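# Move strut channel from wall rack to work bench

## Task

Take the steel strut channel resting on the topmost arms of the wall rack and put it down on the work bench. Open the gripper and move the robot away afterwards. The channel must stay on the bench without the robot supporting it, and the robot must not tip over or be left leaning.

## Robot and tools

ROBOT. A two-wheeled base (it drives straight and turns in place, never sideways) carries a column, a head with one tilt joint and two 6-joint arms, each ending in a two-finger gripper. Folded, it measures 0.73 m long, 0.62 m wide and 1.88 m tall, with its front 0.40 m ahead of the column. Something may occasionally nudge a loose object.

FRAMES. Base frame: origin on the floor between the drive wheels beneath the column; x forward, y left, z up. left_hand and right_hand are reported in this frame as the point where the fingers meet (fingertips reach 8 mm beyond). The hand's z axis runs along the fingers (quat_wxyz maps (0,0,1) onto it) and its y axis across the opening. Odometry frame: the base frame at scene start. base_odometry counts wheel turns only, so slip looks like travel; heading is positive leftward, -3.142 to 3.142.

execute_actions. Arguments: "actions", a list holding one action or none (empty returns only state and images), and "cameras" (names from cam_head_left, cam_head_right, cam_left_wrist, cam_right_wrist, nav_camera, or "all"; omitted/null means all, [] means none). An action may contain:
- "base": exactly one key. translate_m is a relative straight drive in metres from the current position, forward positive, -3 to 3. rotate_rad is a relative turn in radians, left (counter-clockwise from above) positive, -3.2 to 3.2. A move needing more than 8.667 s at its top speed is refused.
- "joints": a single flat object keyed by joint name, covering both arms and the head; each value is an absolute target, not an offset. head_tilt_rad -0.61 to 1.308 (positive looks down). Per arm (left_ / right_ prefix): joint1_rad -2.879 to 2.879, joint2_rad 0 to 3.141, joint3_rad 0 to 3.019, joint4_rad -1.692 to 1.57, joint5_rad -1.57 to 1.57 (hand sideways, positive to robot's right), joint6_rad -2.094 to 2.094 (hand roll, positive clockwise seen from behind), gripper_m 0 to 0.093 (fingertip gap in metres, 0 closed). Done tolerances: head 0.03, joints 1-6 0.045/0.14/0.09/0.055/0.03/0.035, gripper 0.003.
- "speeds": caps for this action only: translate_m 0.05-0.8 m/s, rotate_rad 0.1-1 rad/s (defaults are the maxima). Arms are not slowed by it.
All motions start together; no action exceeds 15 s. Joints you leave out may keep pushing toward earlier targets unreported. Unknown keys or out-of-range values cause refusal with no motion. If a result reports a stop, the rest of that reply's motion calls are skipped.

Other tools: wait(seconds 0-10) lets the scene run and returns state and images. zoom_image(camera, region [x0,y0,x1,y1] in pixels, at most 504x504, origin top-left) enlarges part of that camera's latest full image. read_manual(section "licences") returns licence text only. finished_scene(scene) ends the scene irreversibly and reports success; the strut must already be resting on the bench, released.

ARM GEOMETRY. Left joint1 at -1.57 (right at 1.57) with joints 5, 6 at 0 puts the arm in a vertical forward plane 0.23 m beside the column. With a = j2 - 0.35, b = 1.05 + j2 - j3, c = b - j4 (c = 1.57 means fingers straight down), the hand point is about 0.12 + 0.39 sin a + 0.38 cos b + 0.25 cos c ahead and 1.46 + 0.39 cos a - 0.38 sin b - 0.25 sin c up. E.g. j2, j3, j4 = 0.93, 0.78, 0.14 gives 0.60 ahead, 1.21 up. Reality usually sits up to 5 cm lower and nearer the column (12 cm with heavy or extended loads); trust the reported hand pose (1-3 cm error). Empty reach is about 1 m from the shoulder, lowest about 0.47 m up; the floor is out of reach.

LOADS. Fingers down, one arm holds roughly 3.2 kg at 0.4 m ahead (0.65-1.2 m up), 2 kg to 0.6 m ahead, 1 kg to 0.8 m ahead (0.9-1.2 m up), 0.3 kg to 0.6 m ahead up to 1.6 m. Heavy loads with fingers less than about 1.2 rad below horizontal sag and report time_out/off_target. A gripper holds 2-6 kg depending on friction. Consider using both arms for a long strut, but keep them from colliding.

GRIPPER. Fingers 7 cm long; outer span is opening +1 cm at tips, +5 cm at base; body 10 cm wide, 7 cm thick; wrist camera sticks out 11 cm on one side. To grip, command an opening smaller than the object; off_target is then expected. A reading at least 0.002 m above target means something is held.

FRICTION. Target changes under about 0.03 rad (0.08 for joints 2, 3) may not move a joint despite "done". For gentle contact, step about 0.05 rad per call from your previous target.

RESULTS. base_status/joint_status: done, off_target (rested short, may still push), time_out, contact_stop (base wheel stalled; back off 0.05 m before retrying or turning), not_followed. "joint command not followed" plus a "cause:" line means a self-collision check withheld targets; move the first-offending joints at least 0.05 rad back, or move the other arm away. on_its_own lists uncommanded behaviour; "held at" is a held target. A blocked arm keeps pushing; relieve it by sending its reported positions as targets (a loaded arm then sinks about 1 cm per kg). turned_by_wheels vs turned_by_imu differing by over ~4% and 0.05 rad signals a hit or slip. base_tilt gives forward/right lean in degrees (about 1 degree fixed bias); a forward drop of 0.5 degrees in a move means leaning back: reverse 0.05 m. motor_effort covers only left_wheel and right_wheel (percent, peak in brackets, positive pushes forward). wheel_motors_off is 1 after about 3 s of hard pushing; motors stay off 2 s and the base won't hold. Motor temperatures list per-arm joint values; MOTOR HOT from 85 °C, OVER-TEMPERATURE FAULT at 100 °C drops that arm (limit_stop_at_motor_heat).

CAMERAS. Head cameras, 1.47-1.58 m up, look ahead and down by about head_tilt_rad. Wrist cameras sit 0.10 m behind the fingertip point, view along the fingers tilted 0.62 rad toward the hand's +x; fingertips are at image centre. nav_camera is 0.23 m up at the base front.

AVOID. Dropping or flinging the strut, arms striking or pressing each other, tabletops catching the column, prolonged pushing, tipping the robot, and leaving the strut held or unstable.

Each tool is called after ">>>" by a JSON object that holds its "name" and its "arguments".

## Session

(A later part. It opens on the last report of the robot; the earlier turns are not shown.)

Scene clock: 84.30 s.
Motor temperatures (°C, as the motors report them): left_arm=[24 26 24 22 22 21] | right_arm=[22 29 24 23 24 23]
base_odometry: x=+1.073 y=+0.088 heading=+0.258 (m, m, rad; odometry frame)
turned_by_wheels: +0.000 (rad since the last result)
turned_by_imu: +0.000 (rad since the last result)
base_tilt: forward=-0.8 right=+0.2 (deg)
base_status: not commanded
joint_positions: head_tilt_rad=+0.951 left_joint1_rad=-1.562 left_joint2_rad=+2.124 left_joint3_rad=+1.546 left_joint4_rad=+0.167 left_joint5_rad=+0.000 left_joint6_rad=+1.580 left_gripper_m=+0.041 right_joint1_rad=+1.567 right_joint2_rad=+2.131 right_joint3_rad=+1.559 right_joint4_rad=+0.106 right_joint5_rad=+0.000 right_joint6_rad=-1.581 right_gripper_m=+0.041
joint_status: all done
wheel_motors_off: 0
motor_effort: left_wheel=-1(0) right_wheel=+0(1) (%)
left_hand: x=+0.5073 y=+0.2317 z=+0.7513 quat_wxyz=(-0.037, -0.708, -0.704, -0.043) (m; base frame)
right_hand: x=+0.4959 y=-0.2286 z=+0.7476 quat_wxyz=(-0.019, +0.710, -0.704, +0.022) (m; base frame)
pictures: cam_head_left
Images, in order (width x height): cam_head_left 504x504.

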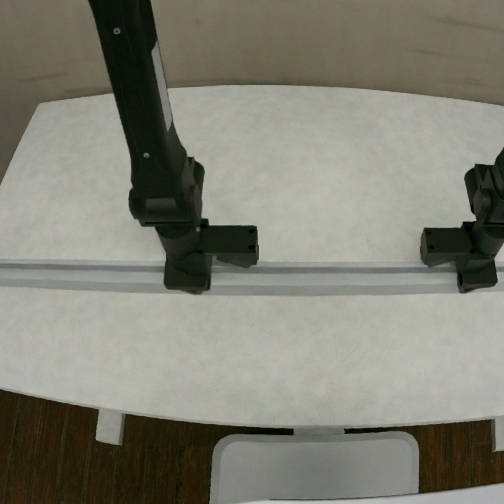

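>>> {"name": "execute_actions", "arguments": {"actions": [{"joints":{"left_joint2_rad":2.09,"left_joint3_rad":1.6,"right_joint2_rad":2.09,"right_joint3_rad":1.6}}], "cameras": []}}

>>> {"name": "execute_actions", "arguments": {"actions": [{"joints":{"left_joint2_rad":2.15,"left_joint3_rad":1.64,"right_joint2_rad":2.15,"right_joint3_rad":1.64}}], "cameras": []}}

Scene clock: 88.43 s.
Motor temperatures (°C, as the motors report them): left_arm=[24 26 24 22 22 21] | right_arm=[22 29 24 23 24 23]
base_odometry: x=+1.073 y=+0.088 heading=+0.258 (m, m, rad; odometry frame)
turned_by_wheels: +0.000 (rad since the last result)
turned_by_imu: -0.001 (rad since the last result)
base_tilt: forward=-0.6 right=+0.3 (deg)
base_status: not commanded
joint_positions: head_tilt_rad=+0.951 left_joint1_rad=-1.562 left_joint2_rad=+2.146 left_joint3_rad=+1.576 left_joint4_rad=+0.165 left_joint5_rad=+0.001 left_joint6_rad=+1.580 left_gripper_m=+0.041 right_joint1_rad=+1.567 right_joint2_rad=+2.147 right_joint3_rad=+1.583 right_joint4_rad=+0.100 right_joint5_rad=+0.001 right_joint6_rad=-1.581 right_gripper_m=+0.040
joint_status: all done
wheel_motors_off: 0
motor_effort: left_wheel=+1(2) right_wheel=+0(1) (%)
left_hand: x=+0.5099 y=+0.2317 z=+0.7430 quat_wxyz=(-0.039, -0.708, -0.704, -0.045) (m; base frame)
right_hand: x=+0.4978 y=-0.2288 z=+0.7413 quat_wxyz=(-0.019, +0.710, -0.704, +0.023) (m; base frame)
pictures: none
No camera images: the call's "cameras" was empty. Leave "cameras" out to get every camera's image.

Scene clock: 89.00 s.
Motor temperatures (°C, as the motors report them): left_arm=[24 26 24 23 22 21] | right_arm=[22 29 24 23 24 23]
base_odometry: x=+1.073 y=+0.088 heading=+0.258 (m, m, rad; odometry frame)
turned_by_wheels: +0.000 (rad since the last result)
turned_by_imu: +0.000 (rad since the last result)
base_tilt: forward=-0.6 right=+0.2 (deg)
base_status: not commanded
joint_positions: head_tilt_rad=+0.951 left_joint1_rad=-1.562 left_joint2_rad=+2.147 left_joint3_rad=+1.582 left_joint4_rad=+0.156 left_joint5_rad=+0.001 left_joint6_rad=+1.580 left_gripper_m=+0.041 right_joint1_rad=+1.567 right_joint2_rad=+2.148 right_joint3_rad=+1.590 right_joint4_rad=+0.088 right_joint5_rad=+0.001 right_joint6_rad=-1.581 right_gripper_m=+0.040
joint_status: all done
wheel_motors_off: 0
motor_effort: left_wheel=+2(0) right_wheel=+0(0) (%)
left_hand: x=+0.5106 y=+0.2317 z=+0.7425 quat_wxyz=(-0.038, -0.708, -0.704, -0.043) (m; base frame)
right_hand: x=+0.4980 y=-0.2288 z=+0.7407 quat_wxyz=(-0.017, +0.710, -0.704, +0.020) (m; base frame)
pictures: none
No camera images: the call's "cameras" was empty. Leave "cameras" out to get every camera's image.

>>> {"name": "execute_actions", "arguments": {"actions": [{"joints":{"left_joint2_rad":2.11,"left_joint3_rad":1.545,"right_joint2_rad":2.11,"right_joint3_rad":1.55,"left_gripper_m":0.093,"right_gripper_m":0.093}}], "cameras": []}}

>>> {"name": "execute_actions", "arguments": {"actions": [{"joints":{"left_joint2_rad":2.06,"left_joint3_rad":1.49,"right_joint2_rad":2.06,"right_joint3_rad":1.495}}], "cameras": []}}

>>> {"name": "execute_actions", "arguments": {"actions": [{"joints":{"left_joint2_rad":2.0,"left_joint3_rad":1.435,"right_joint2_rad":2.0,"right_joint3_rad":1.44}}], "cameras": []}}

>>> {"name": "execute_actions", "arguments": {"actions": [{"joints":{"left_joint2_rad":1.8,"left_joint3_rad":1.3,"right_joint2_rad":1.8,"right_joint3_rad":1.3}}], "cameras": []}}

>>> {"name": "execute_actions", "arguments": {"actions": [{"base":{"translate_m":-0.8},"joints":{"head_tilt_rad":0.5}}], "cameras": ["cam_head_left"]}}

Scene clock: 98.00 s.
Motor temperatures (°C, as the motors report them): left_arm=[24 26 24 23 22 21] | right_arm=[22 29 24 23 24 23]
base_odometry: x=+1.073 y=+0.088 heading=+0.258 (m, m, rad; odometry frame)
turned_by_wheels: +0.000 (rad since the last result)
turned_by_imu: -0.001 (rad since the last result)
base_tilt: forward=-0.6 right=+0.4 (deg)
base_status: not commanded
joint_positions: head_tilt_rad=+0.951 left_joint1_rad=-1.562 left_joint2_rad=+2.130 left_joint3_rad=+1.546 left_joint4_rad=+0.177 left_joint5_rad=+0.001 left_joint6_rad=+1.580 left_gripper_m=+0.093 right_joint1_rad=+1.567 right_joint2_rad=+2.131 right_joint3_rad=+1.553 right_joint4_rad=+0.090 right_joint5_rad=+0.001 right_joint6_rad=-1.581 right_gripper_m=+0.093
joint_status: all done
wheel_motors_off: 0
motor_effort: left_wheel=+1(2) right_wheel=+0(1) (%)
left_hand: x=+0.5056 y=+0.2316 z=+0.7495 quat_wxyz=(-0.039, -0.708, -0.704, -0.044) (m; base frame)
right_hand: x=+0.4874 y=-0.2287 z=+0.7473 quat_wxyz=(-0.011, +0.710, -0.704, +0.014) (m; base frame)
pictures: none
No camera images: the call's "cameras" was empty. Leave "cameras" out to get every camera's image.

Scene clock: 98.73 s.
Motor temperatures (°C, as the motors report them): left_arm=[24 26 24 23 22 21] | right_arm=[22 29 24 23 24 23]
base_odometry: x=+1.073 y=+0.088 heading=+0.258 (m, m, rad; odometry frame)
turned_by_wheels: +0.000 (rad since the last result)
turned_by_imu: +0.000 (rad since the last result)
base_tilt: forward=-0.6 right=+0.4 (deg)
base_status: not commanded
joint_positions: head_tilt_rad=+0.951 left_joint1_rad=-1.562 left_joint2_rad=+2.069 left_joint3_rad=+1.488 left_joint4_rad=+0.179 left_joint5_rad=+0.001 left_joint6_rad=+1.580 left_gripper_m=+0.093 right_joint1_rad=+1.567 right_joint2_rad=+2.076 right_joint3_rad=+1.493 right_joint4_rad=+0.090 right_joint5_rad=+0.001 right_joint6_rad=-1.581 right_gripper_m=+0.093
joint_status: all done
wheel_motors_off: 0
motor_effort: left_wheel=-1(2) right_wheel=+0(0) (%)
left_hand: x=+0.5120 y=+0.2315 z=+0.7724 quat_wxyz=(-0.040, -0.708, -0.704, -0.046) (m; base frame)
right_hand: x=+0.4887 y=-0.2287 z=+0.7683 quat_wxyz=(-0.009, +0.710, -0.704, +0.012) (m; base frame)
pictures: none
No camera images: the call's "cameras" was empty. Leave "cameras" out to get every camera's image.

Scene clock: 99.47 s.
Motor temperatures (°C, as the motors report them): left_arm=[24 26 24 23 22 21] | right_arm=[22 29 24 23 24 23]
base_odometry: x=+1.073 y=+0.088 heading=+0.258 (m, m, rad; odometry frame)
turned_by_wheels: +0.000 (rad since the last result)
turned_by_imu: +0.000 (rad since the last result)
base_tilt: forward=-0.6 right=+0.4 (deg)
base_status: not commanded
joint_positions: head_tilt_rad=+0.951 left_joint1_rad=-1.562 left_joint2_rad=+2.010 left_joint3_rad=+1.433 left_joint4_rad=+0.179 left_joint5_rad=+0.001 left_joint6_rad=+1.580 left_gripper_m=+0.093 right_joint1_rad=+1.567 right_joint2_rad=+2.015 right_joint3_rad=+1.439 right_joint4_rad=+0.090 right_joint5_rad=+0.001 right_joint6_rad=-1.581 right_gripper_m=+0.093
joint_status: all done
wheel_motors_off: 0
motor_effort: left_wheel=+2(1) right_wheel=+0(1) (%)
left_hand: x=+0.5175 y=+0.2313 z=+0.7950 quat_wxyz=(-0.042, -0.707, -0.704, -0.047) (m; base frame)
right_hand: x=+0.4960 y=-0.2286 z=+0.7915 quat_wxyz=(-0.012, +0.710, -0.704, +0.015) (m; base frame)
pictures: none
No camera images: the call's "cameras" was empty. Leave "cameras" out to get every camera's image.

Scene clock: 100.57 s.
Motor temperatures (°C, as the motors report them): left_arm=[24 26 24 23 22 21] | right_arm=[22 29 24 23 24 23]
base_odometry: x=+1.073 y=+0.088 heading=+0.258 (m, m, rad; odometry frame)
turned_by_wheels: +0.000 (rad since the last result)
turned_by_imu: +0.000 (rad since the last result)
base_tilt: forward=-0.7 right=+0.4 (deg)
base_status: not commanded
joint_positions: head_tilt_rad=+0.951 left_joint1_rad=-1.562 left_joint2_rad=+1.783 left_joint3_rad=+1.303 left_joint4_rad=+0.185 left_joint5_rad=+0.001 left_joint6_rad=+1.579 left_gripper_m=+0.093 right_joint1_rad=+1.567 right_joint2_rad=+1.789 right_joint3_rad=+1.303 right_joint4_rad=+0.093 right_joint5_rad=+0.001 right_joint6_rad=-1.581 right_gripper_m=+0.093
joint_status: all done
wheel_motors_off: 0
motor_effort: left_wheel=-1(2) right_wheel=+0(1) (%)
left_hand: x=+0.5775 y=+0.2309 z=+0.8866 quat_wxyz=(-0.078, -0.704, -0.701, -0.084) (m; base frame)
right_hand: x=+0.5520 y=-0.2284 z=+0.8797 quat_wxyz=(-0.045, +0.708, -0.703, +0.048) (m; base frame)
pictures: none
No camera images: the call's "cameras" was empty. Leave "cameras" out to get every camera's image.

Scene clock: 103.53 s.
Motor temperatures (°C, as the motors report them): left_arm=[24 25 24 23 22 21] | right_arm=[22 28 24 23 24 23]
base_odometry: x=+0.299 y=-0.116 heading=+0.258 (m, m, rad; odometry frame)
turned_by_wheels: +0.000 (rad since the last result)
turned_by_imu: -0.002 (rad since the last result)
base_tilt: forward=-0.7 right=+0.2 (deg)
base_status: done
joint_positions: head_tilt_rad=+0.518 left_joint1_rad=-1.562 left_joint2_rad=+1.788 left_joint3_rad=+1.297 left_joint4_rad=+0.185 left_joint5_rad=+0.001 left_joint6_rad=+1.579 left_gripper_m=+0.093 right_joint1_rad=+1.567 right_joint2_rad=+1.790 right_joint3_rad=+1.297 right_joint4_rad=+0.093 right_joint5_rad=+0.001 right_joint6_rad=-1.581 right_gripper_m=+0.093
joint_status: all done
wheel_motors_off: 0
motor_effort: left_wheel=-1(33) right_wheel=+0(38) (%)
left_hand: x=+0.5712 y=+0.2309 z=+0.8839 quat_wxyz=(-0.074, -0.705, -0.701, -0.080) (m; base frame)
right_hand: x=+0.5477 y=-0.2284 z=+0.8793 quat_wxyz=(-0.042, +0.709, -0.703, +0.046) (m; base frame)
pictures: cam_head_left
Images, in order (width x height): cam_head_left 504x504.

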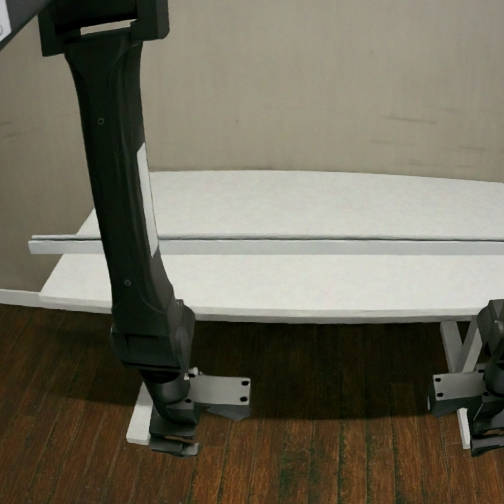

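>>> {"name": "finished_scene", "arguments": {"scene": 2}}

The scene is finished: the task was done.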